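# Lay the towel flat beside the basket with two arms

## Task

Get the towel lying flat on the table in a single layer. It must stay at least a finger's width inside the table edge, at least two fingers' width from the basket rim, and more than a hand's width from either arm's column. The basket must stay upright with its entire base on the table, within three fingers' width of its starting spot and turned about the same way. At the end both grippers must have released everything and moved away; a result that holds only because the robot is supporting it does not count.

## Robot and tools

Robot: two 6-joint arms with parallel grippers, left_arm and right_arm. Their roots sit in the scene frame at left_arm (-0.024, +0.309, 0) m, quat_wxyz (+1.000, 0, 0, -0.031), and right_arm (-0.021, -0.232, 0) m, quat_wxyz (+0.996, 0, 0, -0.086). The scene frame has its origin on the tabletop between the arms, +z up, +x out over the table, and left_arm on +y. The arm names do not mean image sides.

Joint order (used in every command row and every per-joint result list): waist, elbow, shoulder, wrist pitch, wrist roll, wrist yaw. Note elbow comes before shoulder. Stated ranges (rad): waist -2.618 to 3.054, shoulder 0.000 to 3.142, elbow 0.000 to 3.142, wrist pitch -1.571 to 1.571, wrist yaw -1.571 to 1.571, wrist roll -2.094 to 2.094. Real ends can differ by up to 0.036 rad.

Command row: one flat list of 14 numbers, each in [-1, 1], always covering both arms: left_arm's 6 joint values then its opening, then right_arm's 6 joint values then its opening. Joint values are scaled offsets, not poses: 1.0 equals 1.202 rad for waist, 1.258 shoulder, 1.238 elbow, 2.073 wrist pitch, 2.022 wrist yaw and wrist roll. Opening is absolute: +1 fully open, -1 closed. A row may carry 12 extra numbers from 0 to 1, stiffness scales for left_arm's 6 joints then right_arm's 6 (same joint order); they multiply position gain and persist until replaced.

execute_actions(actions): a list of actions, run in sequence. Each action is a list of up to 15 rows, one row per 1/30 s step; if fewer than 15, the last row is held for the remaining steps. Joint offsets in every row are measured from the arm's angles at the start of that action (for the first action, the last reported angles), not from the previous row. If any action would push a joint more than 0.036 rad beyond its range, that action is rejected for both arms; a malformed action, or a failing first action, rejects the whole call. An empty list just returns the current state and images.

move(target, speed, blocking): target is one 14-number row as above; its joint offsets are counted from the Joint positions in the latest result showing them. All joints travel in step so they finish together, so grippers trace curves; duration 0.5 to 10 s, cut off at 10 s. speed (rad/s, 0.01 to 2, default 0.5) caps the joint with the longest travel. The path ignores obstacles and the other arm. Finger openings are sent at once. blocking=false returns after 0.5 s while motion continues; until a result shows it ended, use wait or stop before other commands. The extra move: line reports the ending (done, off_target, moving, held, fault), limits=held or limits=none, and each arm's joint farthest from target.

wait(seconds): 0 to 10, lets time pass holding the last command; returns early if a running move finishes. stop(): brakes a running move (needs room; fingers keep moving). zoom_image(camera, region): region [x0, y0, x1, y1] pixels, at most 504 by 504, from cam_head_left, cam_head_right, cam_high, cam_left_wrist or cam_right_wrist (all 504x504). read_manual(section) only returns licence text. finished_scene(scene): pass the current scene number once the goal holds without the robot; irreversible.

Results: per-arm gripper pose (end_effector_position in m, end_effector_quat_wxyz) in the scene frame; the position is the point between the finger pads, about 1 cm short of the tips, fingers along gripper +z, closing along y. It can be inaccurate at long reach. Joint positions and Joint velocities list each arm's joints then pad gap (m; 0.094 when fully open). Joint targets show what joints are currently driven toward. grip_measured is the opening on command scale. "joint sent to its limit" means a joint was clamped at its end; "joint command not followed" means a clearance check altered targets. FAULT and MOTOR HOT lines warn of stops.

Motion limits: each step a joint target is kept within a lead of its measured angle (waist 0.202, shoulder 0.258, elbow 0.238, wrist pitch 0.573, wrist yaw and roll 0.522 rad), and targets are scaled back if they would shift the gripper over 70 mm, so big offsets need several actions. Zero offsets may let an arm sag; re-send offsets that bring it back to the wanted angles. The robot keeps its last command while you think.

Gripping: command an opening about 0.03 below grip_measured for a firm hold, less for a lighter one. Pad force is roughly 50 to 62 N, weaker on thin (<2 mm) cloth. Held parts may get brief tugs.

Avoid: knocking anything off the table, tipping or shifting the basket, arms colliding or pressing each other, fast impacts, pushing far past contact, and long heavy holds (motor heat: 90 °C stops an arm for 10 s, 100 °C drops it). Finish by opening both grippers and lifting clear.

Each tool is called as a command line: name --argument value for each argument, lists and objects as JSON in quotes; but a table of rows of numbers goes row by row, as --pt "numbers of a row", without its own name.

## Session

execute_actions --actions '[]'

Scene clock: 0.00 s.
left_arm: end_effector_position=(+0.3621, +0.2263, +0.2667) grip_measured=+1.000 end_effector_quat_wxyz=(+0.489, -0.310, +0.814, +0.040) | right_arm: end_effector_position=(+0.3751, +0.0213, +0.3006) grip_measured=+1.000 end_effector_quat_wxyz=(+0.630, -0.625, +0.430, -0.164)
Joint names: [waist, elbow, shoulder, wrist pitch, wrist roll, wrist yaw]
Joint positions: left_arm=[-0.48   1.343  1.464 -0.712 -0.949 -0.796  0.094] | right_arm=[ 0.651  1.011  1.413  0.246 -1.259 -0.232  0.094]
Joint velocities: left_arm=[ 0.002  0.007 -0.002  0.037 -0.051  0.022  0.   ] | right_arm=[-0.007 -0.007  0.002 -0.022 -0.051 -0.022  0.   ]
Motor temperatures (°C, as the motors report them): left_arm=[25 26 28 30 22 24] | right_arm=[21 26 25 27 25 23]
Joint targets: left_arm=[-0.480 1.354 1.453 -0.715 -0.948 -0.807] | right_arm=[0.651 1.025 1.401 0.253 -1.251 -0.234]
Joint stiffness scale: left_arm=[1. 1. 1. 1. 1. 1.] | right_arm=[1. 1. 1. 1. 1. 1.]
camera_calibration (this result's frames):
cam_left_wrist: T_world_to_cam=[[0.642956, -0.660528, 0.387699, -0.188375], [-0.580897, -0.750463, -0.315219, 0.486029], [0.499165, -0.022541, -0.866214, 0.169246], [0, 0, 0, 1]] pos_world=[0.318968, 0.244135, 0.372842]
cam_right_wrist: T_world_to_cam=[[0.427386, -0.284085, 0.858276, -0.414263], [-0.0546209, -0.955727, -0.289142, 0.145915], [0.902418, 0.0766955, -0.423981, -0.0831475], [0, 0, 0, 1]] pos_world=[0.260054, 0.028146, 0.362489]

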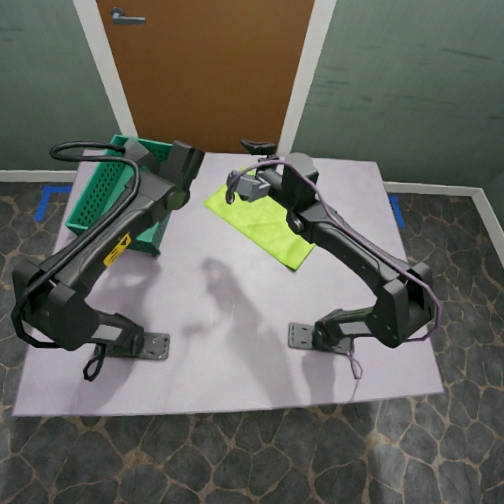

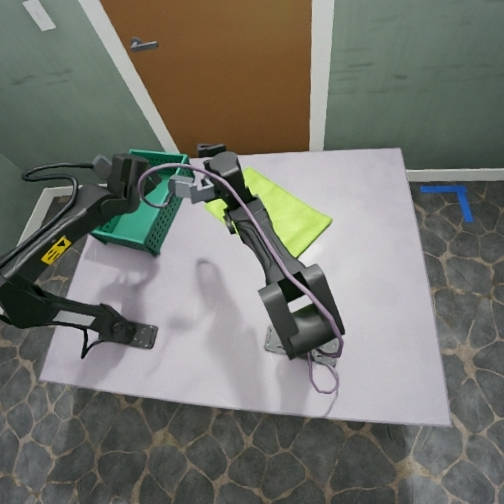

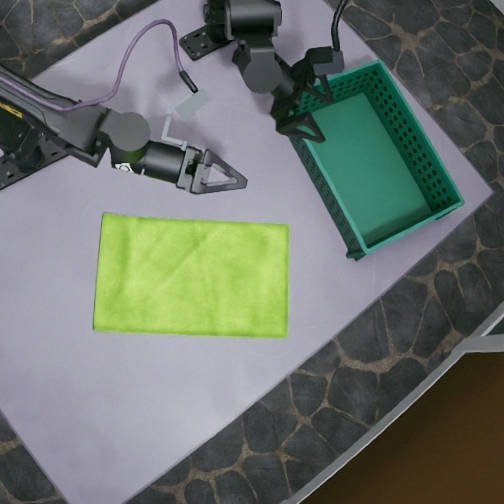

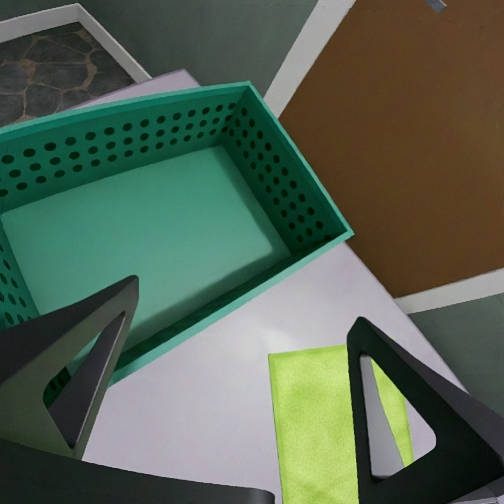

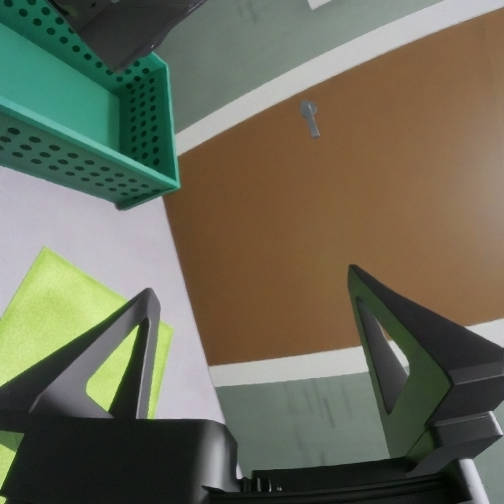

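zoom_image --camera "cam_high" --region '[70, 190, 320, 360]'

Region (70, 190, 320, 360) of cam_high's 504x504 image, scaled by 2.016, with more detail than that image has; it fills the top 343 rows of this view, and the rest is white.

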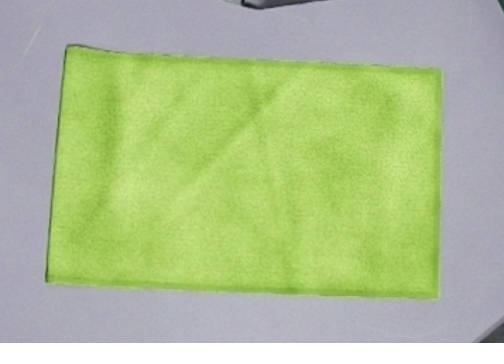

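zoom_image --camera "cam_high" --region '[80, 200, 180, 340]'

zoom_image --camera "cam_head_left" --region '[190, 170, 340, 290]'

zoom_image --camera "cam_head_right" --region '[200, 150, 350, 270]'

Region (80, 200, 180, 340) of cam_high's 504x504 image, scaled by 3.600, with more detail than that image has; it fills the left 360 columns of this view, and the rest is white.

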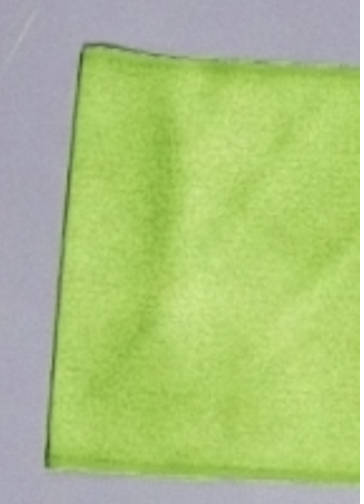

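Region (190, 170, 340, 290) of cam_head_left's 504x504 image, scaled by 3.360, with more detail than that image has; it fills the top 403 rows of this view, and the rest is white.

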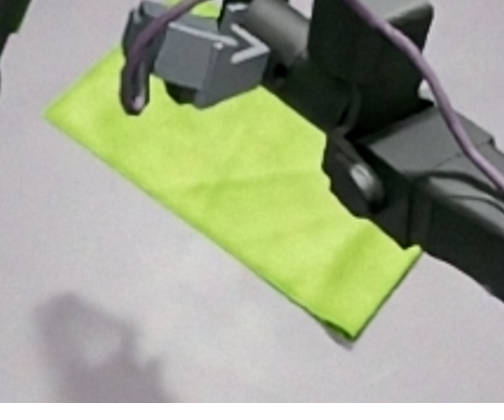

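Region (200, 150, 350, 270) of cam_head_right's 504x504 image, scaled by 3.360, with more detail than that image has; it fills the top 403 rows of this view, and the rest is white.

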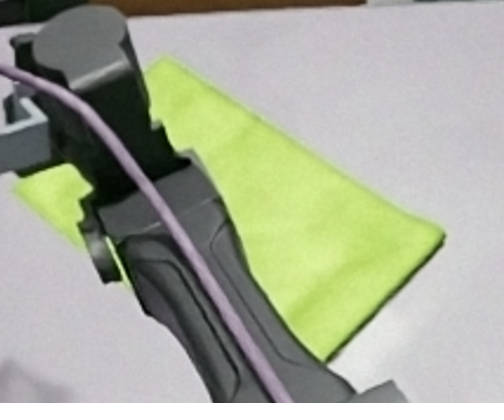

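move --target '[-0.348,0.608,0.668,-0.168,-0.434,0.4,0.0, -0.447,0.779,0.652,-0.662,0.178,0.121,0.0]' --speed 0.8

Scene clock: 122.57 s.
left_arm: end_effector_position=(+0.2734, -0.1156, +0.0686) grip_measured=+0.003 end_effector_quat_wxyz=(+0.021, -0.412, +0.901, -0.135) | right_arm: end_effector_position=(+0.4507, -0.2602, +0.0624) grip_measured=+0.002 end_effector_quat_wxyz=(+0.063, -0.411, +0.908, -0.040)
Joint names: [waist, elbow, shoulder, wrist pitch, wrist roll, wrist yaw]
Joint positions: left_arm=[-0.897  2.056  2.316 -1.036 -1.818  0.008  0.047] | right_arm=[ 0.114  1.936  2.244 -1.115 -0.909  0.013  0.047]
Joint velocities: left_arm=[-0.017  0.017  0.002 -0.022 -0.022  0.022 -0.   ] | right_arm=[-0.007  0.002 -0.007  0.095  0.066 -0.022  0.001]
Motor temperatures (°C, as the motors report them): left_arm=[25 28 29 33 22 24] | right_arm=[21 28 27 37 25 23]
Joint targets: left_arm=[-0.899 2.095 2.304 -1.061 -1.827 0.013] | right_arm=[0.114 1.975 2.234 -1.126 -0.899 0.013]
Joint stiffness scale: left_arm=[1. 1. 1. 1. 1. 1.] | right_arm=[1. 1. 1. 1. 1. 1.]
move: off_target (left_arm, right_arm); limits=none; left_arm: farthest joint: the elbow, 0.039 radians from its target (0.753 radians at the start); right_arm: farthest joint: the elbow, 0.039 radians from its target (0.964 radians at the start)
camera_calibration (this result's frames):
cam_left_wrist: T_world_to_cam=[[0.87089, -0.454126, 0.187938, -0.305124], [-0.455539, -0.60232, 0.65551, 0.0316855], [-0.184486, -0.65649, -0.731427, 0.138601], [0, 0, 0, 1]] pos_world=[0.305734, -0.0284898, 0.137951]
cam_right_wrist: T_world_to_cam=[[0.622385, -0.775854, 0.103382, -0.49081], [-0.695015, -0.487063, 0.52889, 0.171756], [-0.359988, -0.401025, -0.84237, 0.240022], [0, 0, 0, 1]] pos_world=[0.511251, -0.200886, 0.162089]

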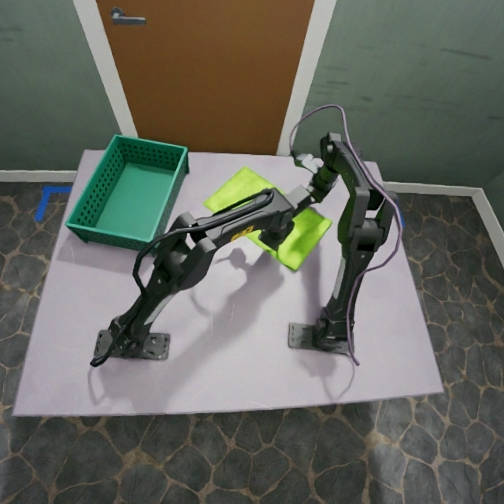

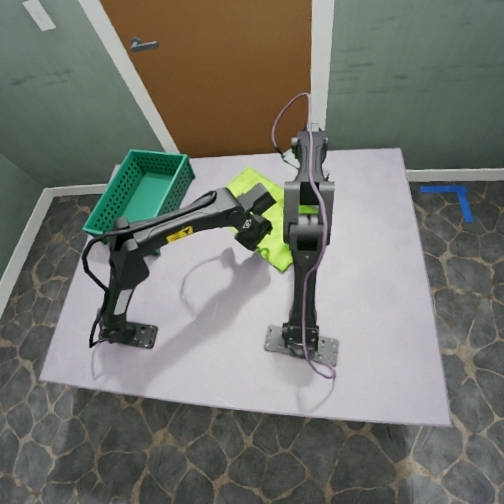

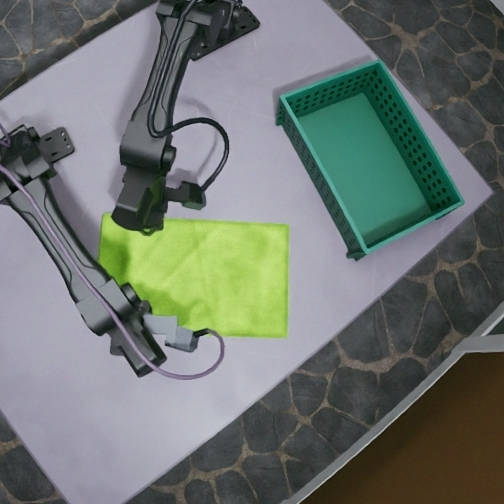

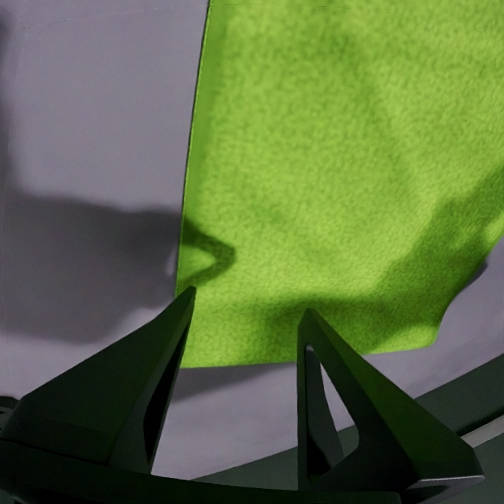

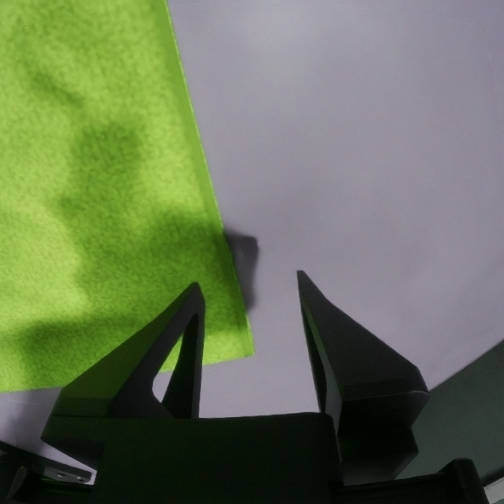

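move --target '[0.005,0.214,0.127,-0.124,0,0,0.0, 0.034,-0.075,0.007,0.025,0.012,0,0.0]' --speed 0.3

Scene clock: 182.10 s.
left_arm: end_effector_position=(+0.2671, -0.1066, +0.0462) grip_measured=+0.003 end_effector_quat_wxyz=(+0.006, -0.415, +0.908, -0.055) | right_arm: end_effector_position=(+0.4343, -0.2462, +0.0328) grip_measured=+0.002 end_effector_quat_wxyz=(+0.033, -0.419, +0.907, -0.023)
Joint names: [waist, elbow, shoulder, wrist pitch, wrist roll, wrist yaw]
Joint positions: left_arm=[-0.897  2.287  2.479 -1.268 -1.818  0.008  0.047] | right_arm=[ 0.143  1.85   2.258 -1.083 -0.894  0.013  0.047]
Joint velocities: left_arm=[-0.007 -0.002 -0.002  0.037 -0.051  0.022 -0.001] | right_arm=[-0.007 -0.002  0.007  0.037  0.007  0.081  0.001]
Motor temperatures (°C, as the motors report them): left_arm=[25 29 32 31 22 24] | right_arm=[21 29 30 31 25 23]
Joint targets: left_arm=[-0.891 2.321 2.476 -1.293 -1.818 0.008] | right_arm=[0.155 1.844 2.253 -1.063 -0.885 0.012]
Joint stiffness scale: left_arm=[1. 1. 1. 1. 1. 1.] | right_arm=[1. 1. 1. 1. 1. 1.]
move: off_target (left_arm); limits=none; left_arm: farthest joint: the elbow, 0.034 radians from its target (0.265 radians at the start); right_arm: farthest joint: the wrist pitch, 0.020 radians from its target (0.052 radians at the start)
camera_calibration (this result's frames):
cam_left_wrist: T_world_to_cam=[[0.882135, -0.468995, 0.0433712, -0.289208], [-0.395471, -0.687524, 0.609027, 0.0259114], [-0.255812, -0.554396, -0.791963, 0.159763], [0, 0, 0, 1]] pos_world=[0.306237, -0.0292504, 0.123289]
cam_right_wrist: T_world_to_cam=[[0.638253, -0.767757, 0.0564125, -0.470017], [-0.650522, -0.498705, 0.572814, 0.159166], [-0.411648, -0.402298, -0.817742, 0.236137], [0, 0, 0, 1]] pos_world=[0.500736, -0.186485, 0.128441]

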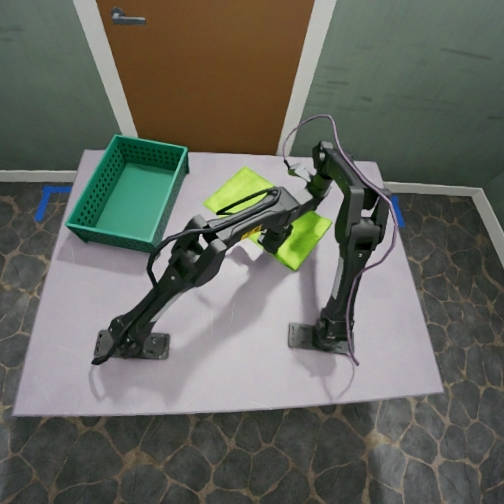

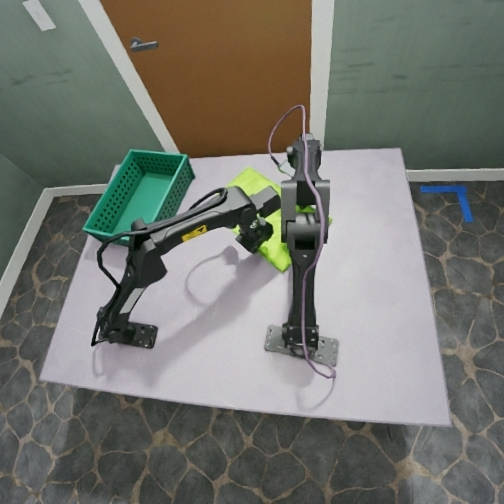

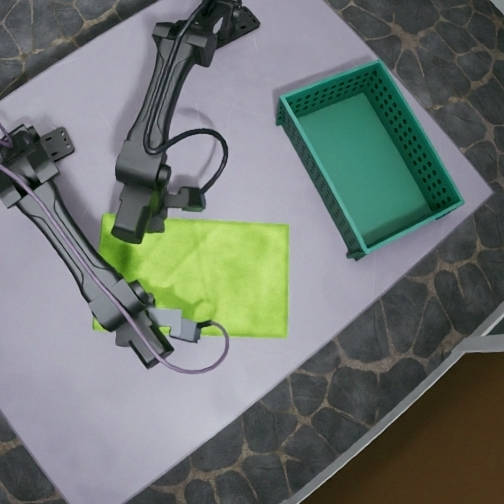

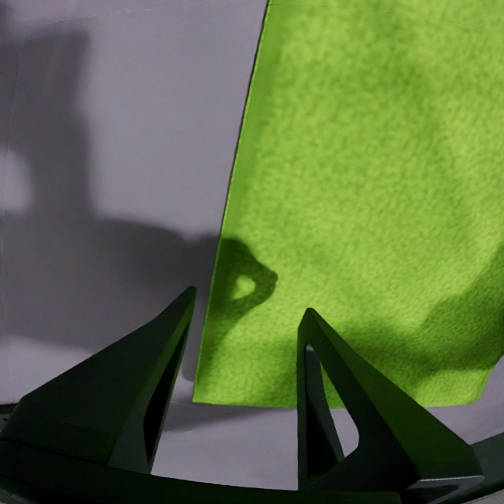

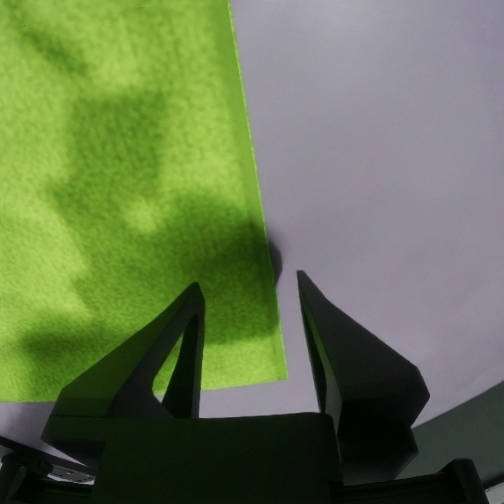

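move --target '[0,0.027,0.046,-0.01,0,0,0.0, 0.005,0.0,0.049,0.016,0,0,0.0]' --speed 0.07

Scene clock: 188.53 s.
left_arm: end_effector_position=(+0.2647, -0.1032, +0.0217) grip_measured=+0.003 end_effector_quat_wxyz=(+0.001, -0.416, +0.909, -0.030) | right_arm: end_effector_position=(+0.4308, -0.2461, +0.0133) grip_measured=+0.002 end_effector_quat_wxyz=(+0.014, -0.419, +0.908, -0.014)
Joint names: [waist, elbow, shoulder, wrist pitch, wrist roll, wrist yaw]
Joint positions: left_arm=[-0.897  2.289  2.531 -1.269 -1.818  0.008  0.047] | right_arm=[ 0.143  1.85   2.303 -1.08  -0.894  0.013  0.047]
Joint velocities: left_arm=[-0.007 -0.007 -0.007  0.037  0.051  0.037 -0.   ] | right_arm=[-0.007  0.002 -0.007  0.022  0.051  0.007 -0.   ]
Motor temperatures (°C, as the motors report them): left_arm=[25 28 32 31 22 24] | right_arm=[21 28 30 31 25 23]
Joint targets: left_arm=[-0.897 2.320 2.537 -1.288 -1.818 0.008] | right_arm=[0.149 1.850 2.320 -1.050 -0.894 0.013]
Joint stiffness scale: left_arm=[1. 1. 1. 1. 1. 1.] | right_arm=[1. 1. 1. 1. 1. 1.]
move: off_target (left_arm, right_arm); limits=none; left_arm: farthest joint: the elbow, 0.031 radians from its target (0.034 radians at the start); right_arm: farthest joint: the wrist pitch, 0.030 radians from its target (0.033 radians at the start)
camera_calibration (this result's frames):
cam_left_wrist: T_world_to_cam=[[0.88274, -0.469858, -0.00183435, -0.283732], [-0.377997, -0.712465, 0.591195, 0.0354604], [-0.279085, -0.521178, -0.806526, 0.151466], [0, 0, 0, 1]] pos_world=[0.306137, -0.0291088, 0.100677]
cam_right_wrist: T_world_to_cam=[[0.640038, -0.767808, 0.0286676, -0.466984], [-0.625943, -0.499416, 0.598982, 0.156965], [-0.445586, -0.401315, -0.800249, 0.2334], [0, 0, 0, 1]] pos_world=[0.501138, -0.186496, 0.106146]

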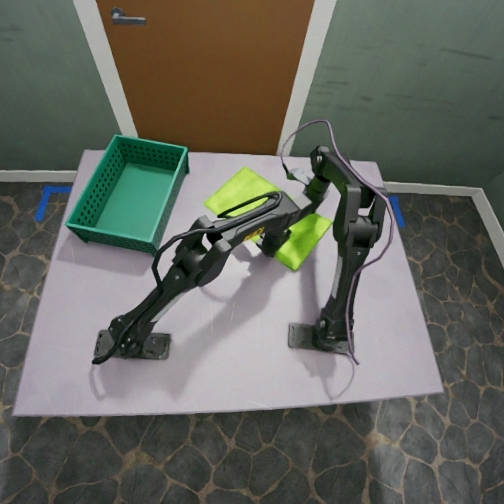

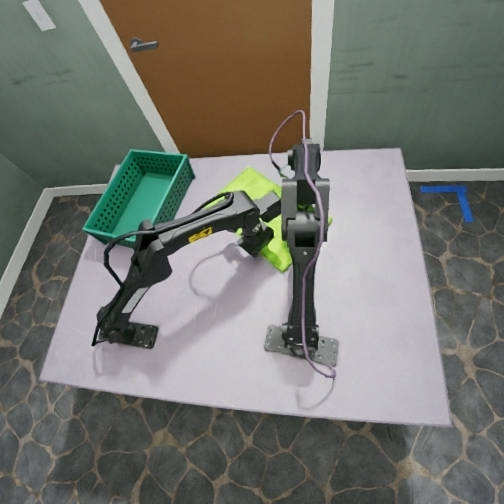

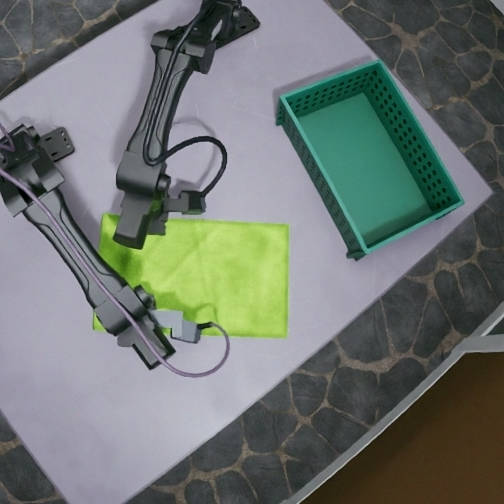

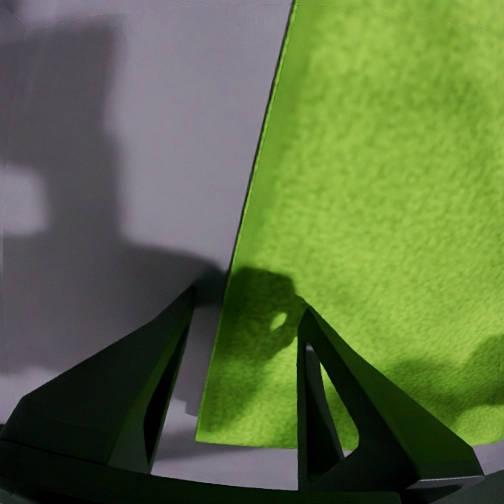

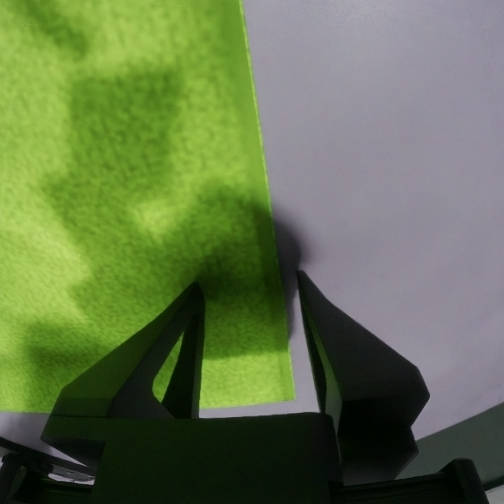

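execute_actions --actions '[[[0,0.025,0.008,0.008,0,0,-0.04, 0.008,0,0.013,-0.008,0,0,-0.04],[0,0.025,0.008,0.009,0,0,-0.07, 0.009,0,0.013,-0.009,0,0,-0.07],[0,0.025,0.008,0.010,0,0,-0.11, 0.009,0,0.013,-0.010,0,0,-0.11],[0,0.025,0.008,0.012,0,0,-0.14, 0.010,0,0.013,-0.011,0,0,-0.14],[0,0.025,0.008,0.013,0,0,-0.18, 0.011,0,0.013,-0.012,0,0,-0.18],[0,0.025,0.008,0.014,0,0,-0.21, 0.011,0,0.013,-0.013,0,0,-0.21],[0,0.025,0.008,0.015,0,0,-0.25, 0.012,0,0.013,-0.014,0,0,-0.25],[0,0.025,0.008,0.016,0,0,-0.28, 0.013,0,0.013,-0.015,0,0,-0.28],[0,0.025,0.008,0.018,0,0,-0.32, 0.014,0,0.013,-0.016,0,0,-0.32],[0,0.025,0.008,0.019,0,0,-0.35, 0.014,0,0.013,-0.017,0,0,-0.35],[0,0.025,0.008,0.020,0,0,-0.39, 0.015,0,0.013,-0.018,0,0,-0.39],[0,0.025,0.008,0.021,0,0,-0.42, 0.016,0,0.013,-0.019,0,0,-0.42],[0,0.025,0.008,0.022,0,0,-0.45, 0.017,0,0.013,-0.020,0,0,-0.45],[0,0.025,0.008,0.024,0,0,-0.48, 0.017,0,0.013,-0.021,0,0,-0.48],[0,0.025,0.008,0.025,0,0,-0.51, 0.018,0,0.013,-0.022,0,0,-0.51]],[[0,0.025,0.008,0.011,0,0,-0.55, 0.009,0,0.013,-0.011,0,0,-0.55],[0,0.025,0.008,0.012,0,0,-0.58, 0.010,0,0.013,-0.012,0,0,-0.58],[0,0.025,0.008,0.013,0,0,-0.62, 0.010,0,0.013,-0.013,0,0,-0.62],[0,0.025,0.008,0.014,0,0,-0.65, 0.011,0,0.013,-0.013,0,0,-0.65],[0,0.025,0.008,0.015,0,0,-0.69, 0.012,0,0.013,-0.014,0,0,-0.69],[0,0.025,0.008,0.016,0,0,-0.72, 0.012,0,0.013,-0.015,0,0,-0.72],[0,0.025,0.008,0.017,0,0,-0.76, 0.013,0,0.013,-0.016,0,0,-0.76],[0,0.025,0.008,0.018,0,0,-0.79, 0.014,0,0.013,-0.017,0,0,-0.79],[0,0.025,0.008,0.019,0,0,-0.83, 0.014,0,0.013,-0.017,0,0,-0.83],[0,0.025,0.008,0.020,0,0,-0.86, 0.015,0,0.013,-0.018,0,0,-0.86],[0,0.025,0.008,0.021,0,0,-0.90, 0.016,0,0.013,-0.019,0,0,-0.90],[0,0.025,0.008,0.022,0,0,-0.93, 0.017,0,0.013,-0.020,0,0,-0.93],[0,0.025,0.008,0.023,0,0,-0.96, 0.017,0,0.013,-0.021,0,0,-0.96],[0,0.025,0.008,0.024,0,0,-1, 0.018,0,0.013,-0.022,0,0,-1],[0,0.025,0.008,0.024,0,0,-1, 0.018,0,0.013,-0.022,0,0,-1]]]'

Scene clock: 219.37 s.
left_arm: end_effector_position=(+0.2716, -0.1132, +0.0221) grip_measured=-0.968 end_effector_quat_wxyz=(+0.006, -0.415, +0.908, -0.054) | right_arm: end_effector_position=(+0.4165, -0.2360, +0.0132) grip_measured=-0.982 end_effector_quat_wxyz=(-0.011, -0.428, +0.904, +0.001)
Joint names: [waist, elbow, shoulder, wrist pitch, wrist roll, wrist yaw]
Joint positions: left_arm=[-0.897  2.289  2.532 -1.219 -1.818  0.009  0.001] | right_arm=[ 0.163  1.85   2.303 -1.138 -0.894  0.008  0.001]
Joint velocities: left_arm=[-0.007  0.007 -0.017 -0.037  0.051 -0.022 -0.002] | right_arm=[ 0.022 -0.007 -0.007  0.007 -0.007 -0.007 -0.007]
Motor temperatures (°C, as the motors report them): left_arm=[25 28 32 30 22 24] | right_arm=[21 28 29 31 25 23]
Joint targets: left_arm=[-0.897 2.320 2.542 -1.191 -1.818 0.009] | right_arm=[0.176 1.850 2.320 -1.158 -0.894 0.008]
Joint stiffness scale: left_arm=[1. 1. 1. 1. 1. 1.] | right_arm=[1. 1. 1. 1. 1. 1.]
camera_calibration (this result's frames):
cam_left_wrist: T_world_to_cam=[[0.882184, -0.469102, 0.0411615, -0.295267], [-0.394511, -0.688516, 0.608528, 0.0374825], [-0.257121, -0.553073, -0.792464, 0.138676], [0, 0, 0, 1]] pos_world=[0.310923, -0.0360046, 0.0992404]
cam_right_wrist: T_world_to_cam=[[0.655904, -0.754725, -0.0134244, -0.453049], [-0.579812, -0.515122, 0.631243, 0.129777], [-0.48333, -0.406251, -0.775469, 0.245205], [0, 0, 0, 1]] pos_world=[0.490918, -0.175461, 0.102146]

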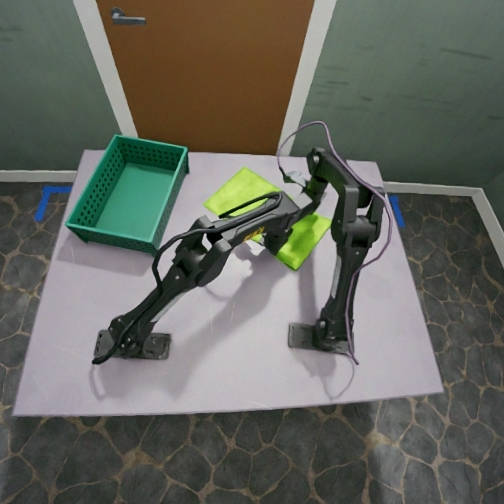

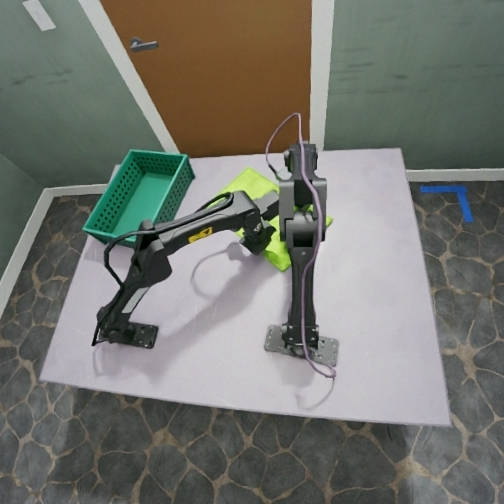

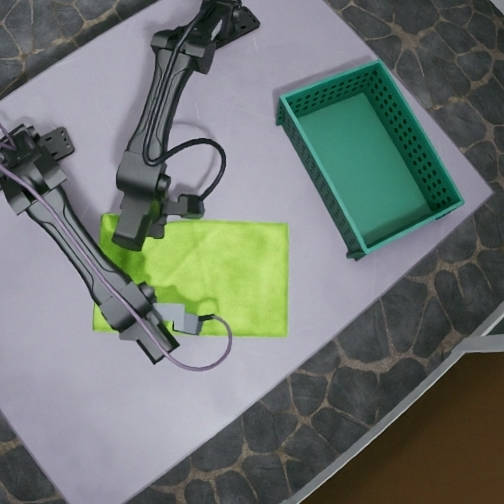

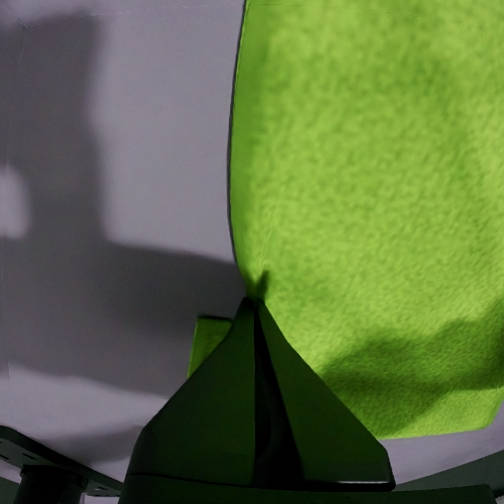

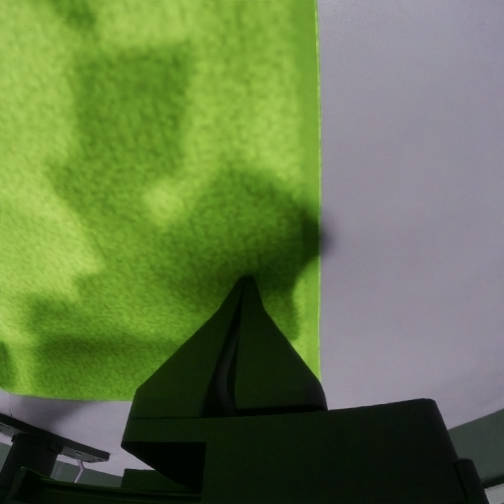

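move --target '[0,0.025,-0.09,0,0,0,-1, 0,0,0.01,0,0,0,-1]' --speed 0.12

Scene clock: 241.73 s.
left_arm: end_effector_position=(+0.2753, -0.1185, +0.0648) grip_measured=-0.969 end_effector_quat_wxyz=(+0.013, -0.414, +0.905, -0.096) | right_arm: end_effector_position=(+0.4164, -0.2358, +0.0132) grip_measured=-0.985 end_effector_quat_wxyz=(-0.011, -0.429, +0.903, +0.001)
Joint names: [waist, elbow, shoulder, wrist pitch, wrist roll, wrist yaw]
Joint positions: left_arm=[-0.897  2.289  2.446 -1.219 -1.818  0.009  0.001] | right_arm=[ 0.164  1.85   2.303 -1.139 -0.894  0.009  0.001]
Joint velocities: left_arm=[-0.012 -0.002  0.002 -0.095 -0.022 -0.095 -0.002] | right_arm=[ 0.022 -0.007  0.017  0.007  0.007 -0.022 -0.001]
Motor temperatures (°C, as the motors report them): left_arm=[25 28 32 30 22 24] | right_arm=[21 27 29 30 25 23]
Joint targets: left_arm=[-0.897 2.320 2.418 -1.219 -1.818 0.009] | right_arm=[0.163 1.850 2.316 -1.138 -0.894 0.008]
Joint stiffness scale: left_arm=[1. 1. 1. 1. 1. 1.] | right_arm=[1. 1. 1. 1. 1. 1.]
move: off_target (left_arm); limits=none; left_arm: farthest joint: the elbow, 0.031 radians from its target (0.031 radians at the start); right_arm: farthest joint: the shoulder, 0.012 radians from its target (0.012 radians at the start)
camera_calibration (this result's frames):
cam_left_wrist: T_world_to_cam=[[0.878305, -0.463564, 0.117003, -0.305946], [-0.425019, -0.644972, 0.635114, 0.0211974], [-0.218952, -0.607552, -0.763505, 0.151659], [0, 0, 0, 1]] pos_world=[0.310929, -0.0360128, 0.138126]
cam_right_wrist: T_world_to_cam=[[0.656486, -0.754224, -0.0131058, -0.452966], [-0.579166, -0.515093, 0.631859, 0.129554], [-0.483314, -0.407216, -0.774973, 0.245003], [0, 0, 0, 1]] pos_world=[0.490812, -0.175137, 0.102074]

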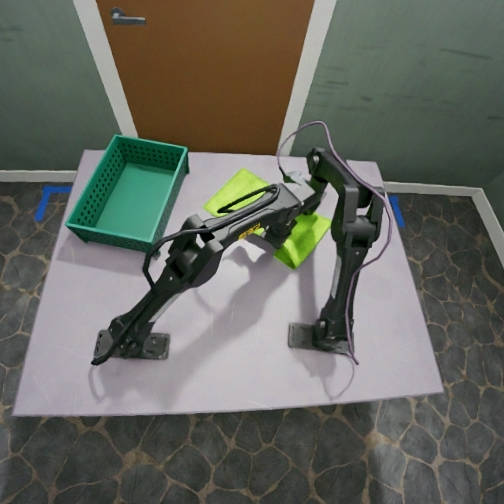

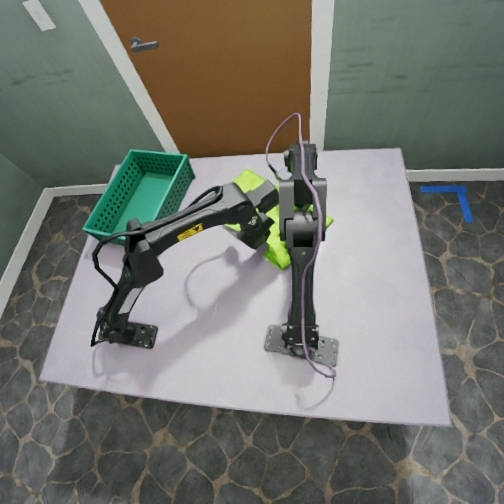

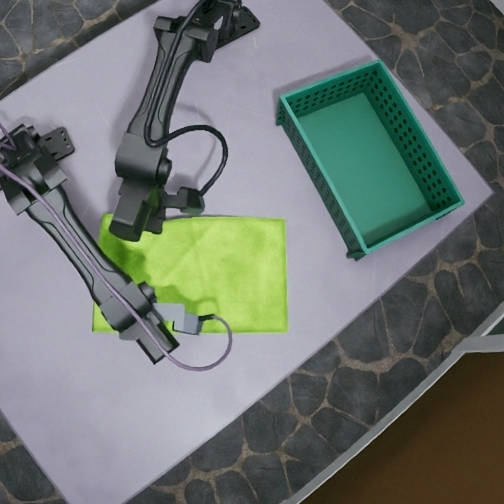

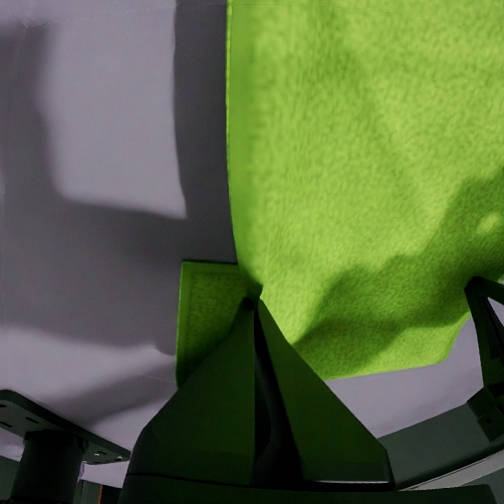

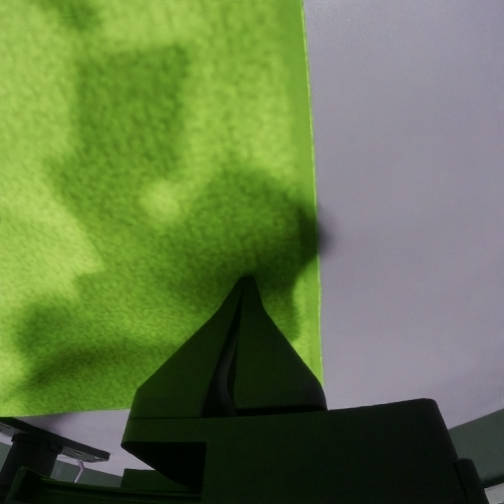

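move --target '[0.172,-0.32,-0.192,0.23,0.06,0,-1, 0,0,0.01,0,0,0,-1]' --speed 0.3

Scene clock: 269.07 s.
left_arm: end_effector_position=(+0.3727, -0.0712, +0.0834) grip_measured=-0.969 end_effector_quat_wxyz=(+0.073, -0.441, +0.865, -0.228) | right_arm: end_effector_position=(+0.4164, -0.2358, +0.0132) grip_measured=-0.985 end_effector_quat_wxyz=(-0.011, -0.429, +0.903, +0.001)
Joint names: [waist, elbow, shoulder, wrist pitch, wrist roll, wrist yaw]
Joint positions: left_arm=[-0.7    1.906  2.237 -0.758 -1.709  0.012  0.001] | right_arm=[ 0.164  1.85   2.303 -1.139 -0.894  0.009  0.001]
Joint velocities: left_arm=[-0.017 -0.002  0.007 -0.037 -0.066 -0.007 -0.   ] | right_arm=[ 0.027  0.007 -0.012 -0.022 -0.037  0.007 -0.   ]
Motor temperatures (°C, as the motors report them): left_arm=[25 28 34 30 22 24] | right_arm=[21 27 30 29 25 23]
Joint targets: left_arm=[-0.690 1.893 2.205 -0.742 -1.697 0.009] | right_arm=[0.164 1.850 2.316 -1.139 -0.894 0.009]
Joint stiffness scale: left_arm=[1. 1. 1. 1. 1. 1.] | right_arm=[1. 1. 1. 1. 1. 1.]
move: off_target (left_arm); limits=none; left_arm: farthest joint: the shoulder, 0.032 radians from its target (0.242 radians at the start); right_arm: farthest joint: the shoulder, 0.012 radians from its target (0.012 radians at the start)
camera_calibration (this result's frames):
cam_left_wrist: T_world_to_cam=[[0.860957, -0.334293, 0.383408, -0.378246], [-0.508659, -0.559291, 0.654569, 0.116898], [-0.004381, -0.758579, -0.651566, 0.11587], [0, 0, 0, 1]] pos_world=[0.385623, 0.0268316, 0.144002]
cam_right_wrist: T_world_to_cam=[[0.656486, -0.754224, -0.0131058, -0.452966], [-0.579166, -0.515093, 0.631859, 0.129554], [-0.483314, -0.407216, -0.774973, 0.245003], [0, 0, 0, 1]] pos_world=[0.490812, -0.175137, 0.102074]

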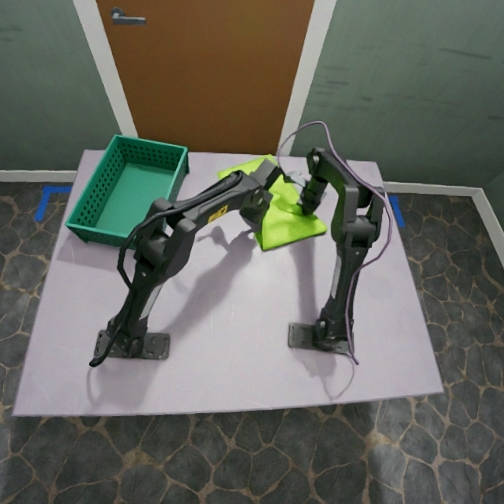

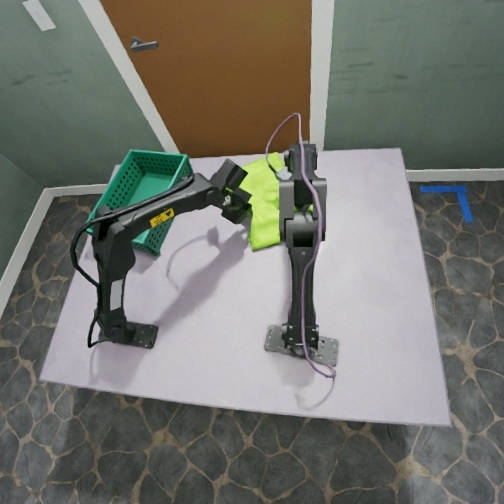

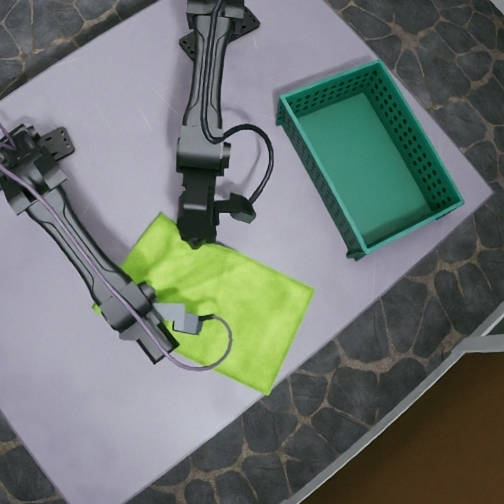

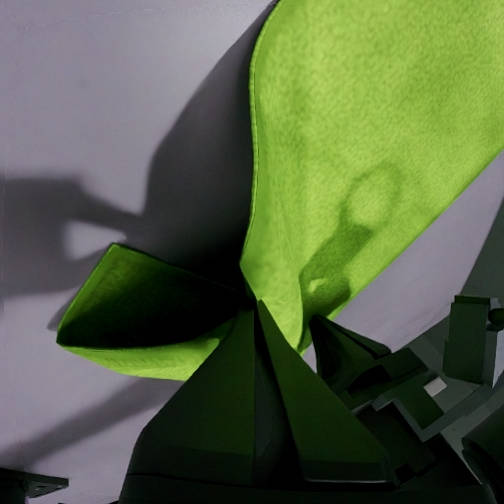

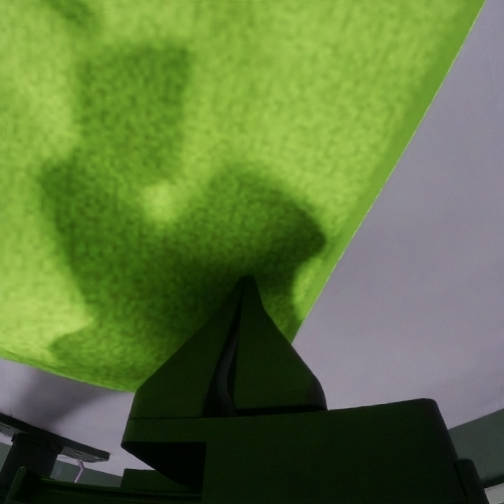

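move --target '[0,0,-0.025,0,0,0,-1, 0,0.02,-0.07,0,0,0,-1]' --speed 0.2

Scene clock: 298.03 s.
left_arm: end_effector_position=(+0.3727, -0.0712, +0.0834) grip_measured=-0.969 end_effector_quat_wxyz=(+0.073, -0.441, +0.865, -0.227) | right_arm: end_effector_position=(+0.4222, -0.2358, +0.0397) grip_measured=-0.985 end_effector_quat_wxyz=(+0.017, -0.428, +0.903, -0.013)
Joint names: [waist, elbow, shoulder, wrist pitch, wrist roll, wrist yaw]
Joint positions: left_arm=[-0.7    1.906  2.237 -0.758 -1.709  0.012  0.001] | right_arm=[ 0.164  1.85   2.241 -1.139 -0.894  0.009  0.001]
Joint velocities: left_arm=[ 0.007  0.002  0.002  0.007 -0.037 -0.051 -0.001] | right_arm=[-0.027  0.002 -0.017 -0.037 -0.037 -0.037 -0.001]
Motor temperatures (°C, as the motors report them): left_arm=[25 27 34 31 22 24] | right_arm=[21 27 30 28 25 23]
Joint targets: left_arm=[-0.700 1.906 2.205 -0.758 -1.709 0.012] | right_arm=[0.164 1.875 2.215 -1.139 -0.894 0.009]
Joint stiffness scale: left_arm=[1. 1. 1. 1. 1. 1.] | right_arm=[1. 1. 1. 1. 1. 1.]
move: off_target (left_arm, right_arm); limits=none; left_arm: farthest joint: the shoulder, 0.031 radians from its target (0.031 radians at the start); right_arm: farthest joint: the shoulder, 0.026 radians from its target (0.089 radians at the start)
camera_calibration (this result's frames):
cam_left_wrist: T_world_to_cam=[[0.860796, -0.334631, 0.383474, -0.378216], [-0.50893, -0.5592, 0.654435, 0.117017], [-0.00455547, -0.758496, -0.651661, 0.115949], [0, 0, 0, 1]] pos_world=[0.385648, 0.0268196, 0.144015]
cam_right_wrist: T_world_to_cam=[[0.655999, -0.75422, 0.0285905, -0.457919], [-0.617771, -0.514786, 0.594436, 0.134021], [-0.433617, -0.407611, -0.803635, 0.24838], [0, 0, 0, 1]] pos_world=[0.490891, -0.175137, 0.133032]

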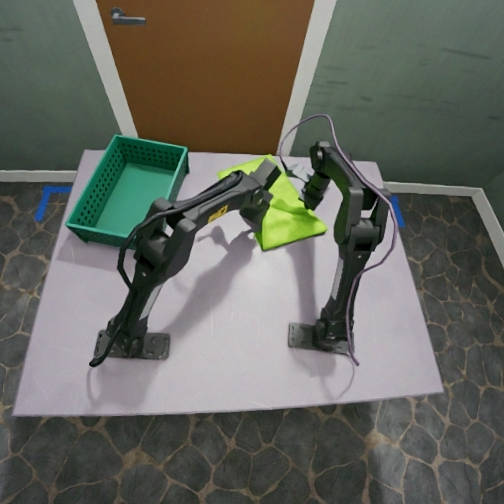

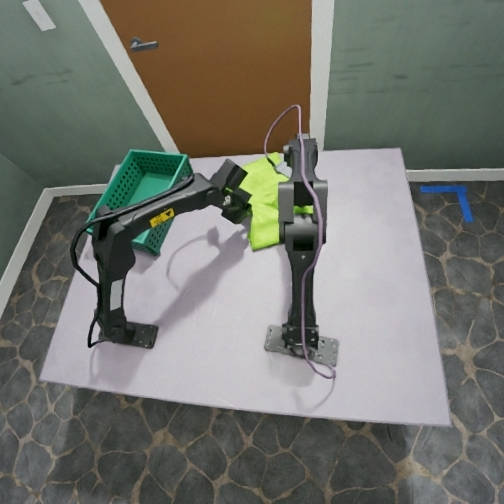

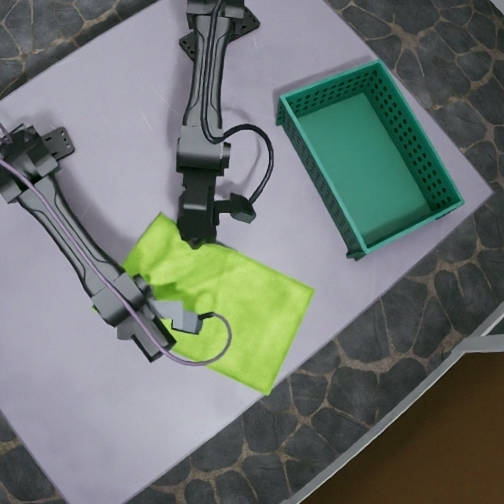

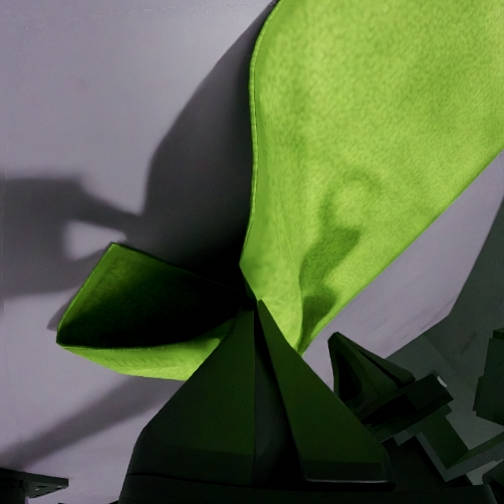

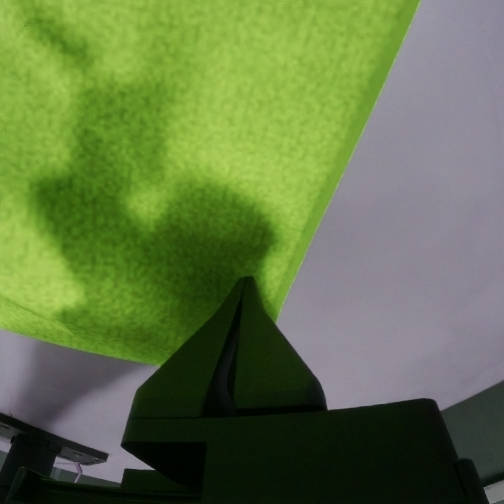

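move --target '[0,0,-0.025,0,0,0,-1, -0.042,0.262,0.139,-0.062,0.21,-0.045,0.0]' --speed 0.45

Scene clock: 307.73 s.
left_arm: end_effector_position=(+0.3727, -0.0712, +0.0834) grip_measured=-0.969 end_effector_quat_wxyz=(+0.073, -0.441, +0.865, -0.227) | right_arm: end_effector_position=(+0.4575, -0.2405, +0.0358) grip_measured=-0.002 end_effector_quat_wxyz=(+0.026, -0.214, +0.976, +0.030)
Joint names: [waist, elbow, shoulder, wrist pitch, wrist roll, wrist yaw]
Joint positions: left_arm=[-0.7    1.906  2.237 -0.758 -1.709  0.012  0.001] | right_arm=[ 0.125  2.141  2.419 -1.257 -0.477 -0.071  0.047]
Joint velocities: left_arm=[-0.007  0.002  0.007  0.007  0.007  0.037 -0.   ] | right_arm=[ 0.002 -0.002 -0.017  0.051  0.066 -0.007  0.001]
Motor temperatures (°C, as the motors report them): left_arm=[25 28 34 31 22 24] | right_arm=[21 28 31 28 25 23]
Joint targets: left_arm=[-0.700 1.906 2.205 -0.758 -1.709 0.012] | right_arm=[0.113 2.175 2.415 -1.267 -0.469 -0.082]
Joint stiffness scale: left_arm=[1. 1. 1. 1. 1. 1.] | right_arm=[1. 1. 1. 1. 1. 1.]
move: off_target (left_arm, right_arm); limits=none; left_arm: farthest joint: the shoulder, 0.031 radians from its target (0.031 radians at the start); right_arm: farthest joint: the elbow, 0.033 radians from its target (0.324 radians at the start)
camera_calibration (this result's frames):
cam_left_wrist: T_world_to_cam=[[0.860796, -0.334631, 0.383474, -0.378216], [-0.50893, -0.5592, 0.654435, 0.117017], [-0.00455547, -0.758496, -0.651661, 0.115949], [0, 0, 0, 1]] pos_world=[0.385648, 0.0268196, 0.144015]
cam_right_wrist: T_world_to_cam=[[0.260434, -0.963466, -0.0625115, -0.350628], [-0.783534, -0.24874, 0.569388, 0.296431], [-0.564135, -0.0993081, -0.819689, 0.393112], [0, 0, 0, 1]] pos_world=[0.545348, -0.225044, 0.131527]

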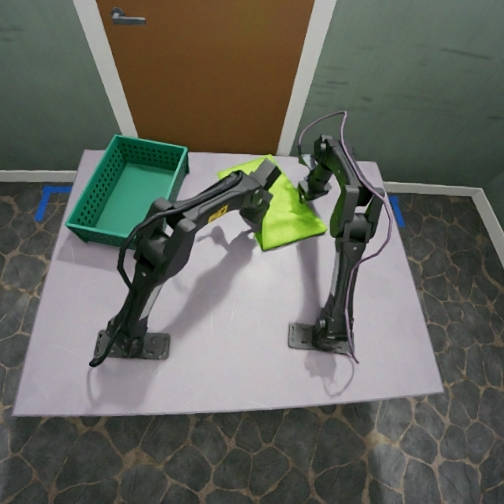

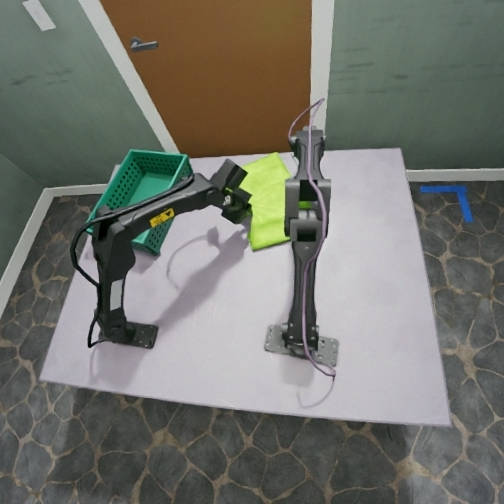

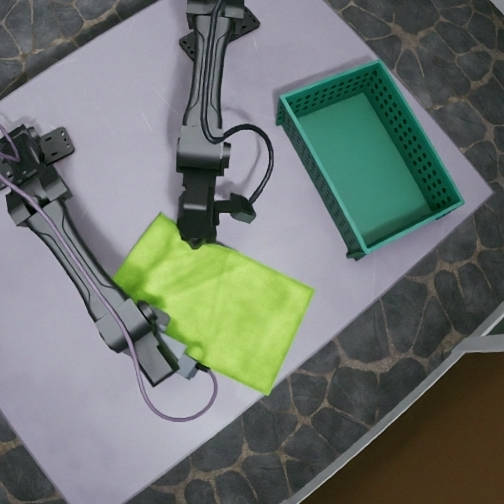

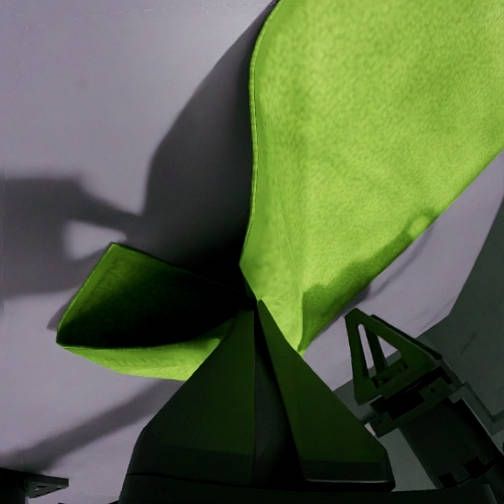

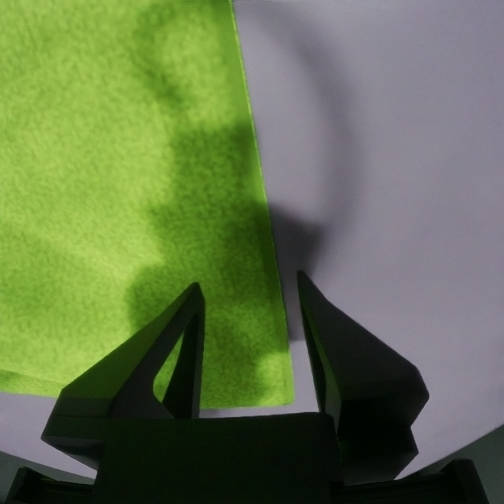

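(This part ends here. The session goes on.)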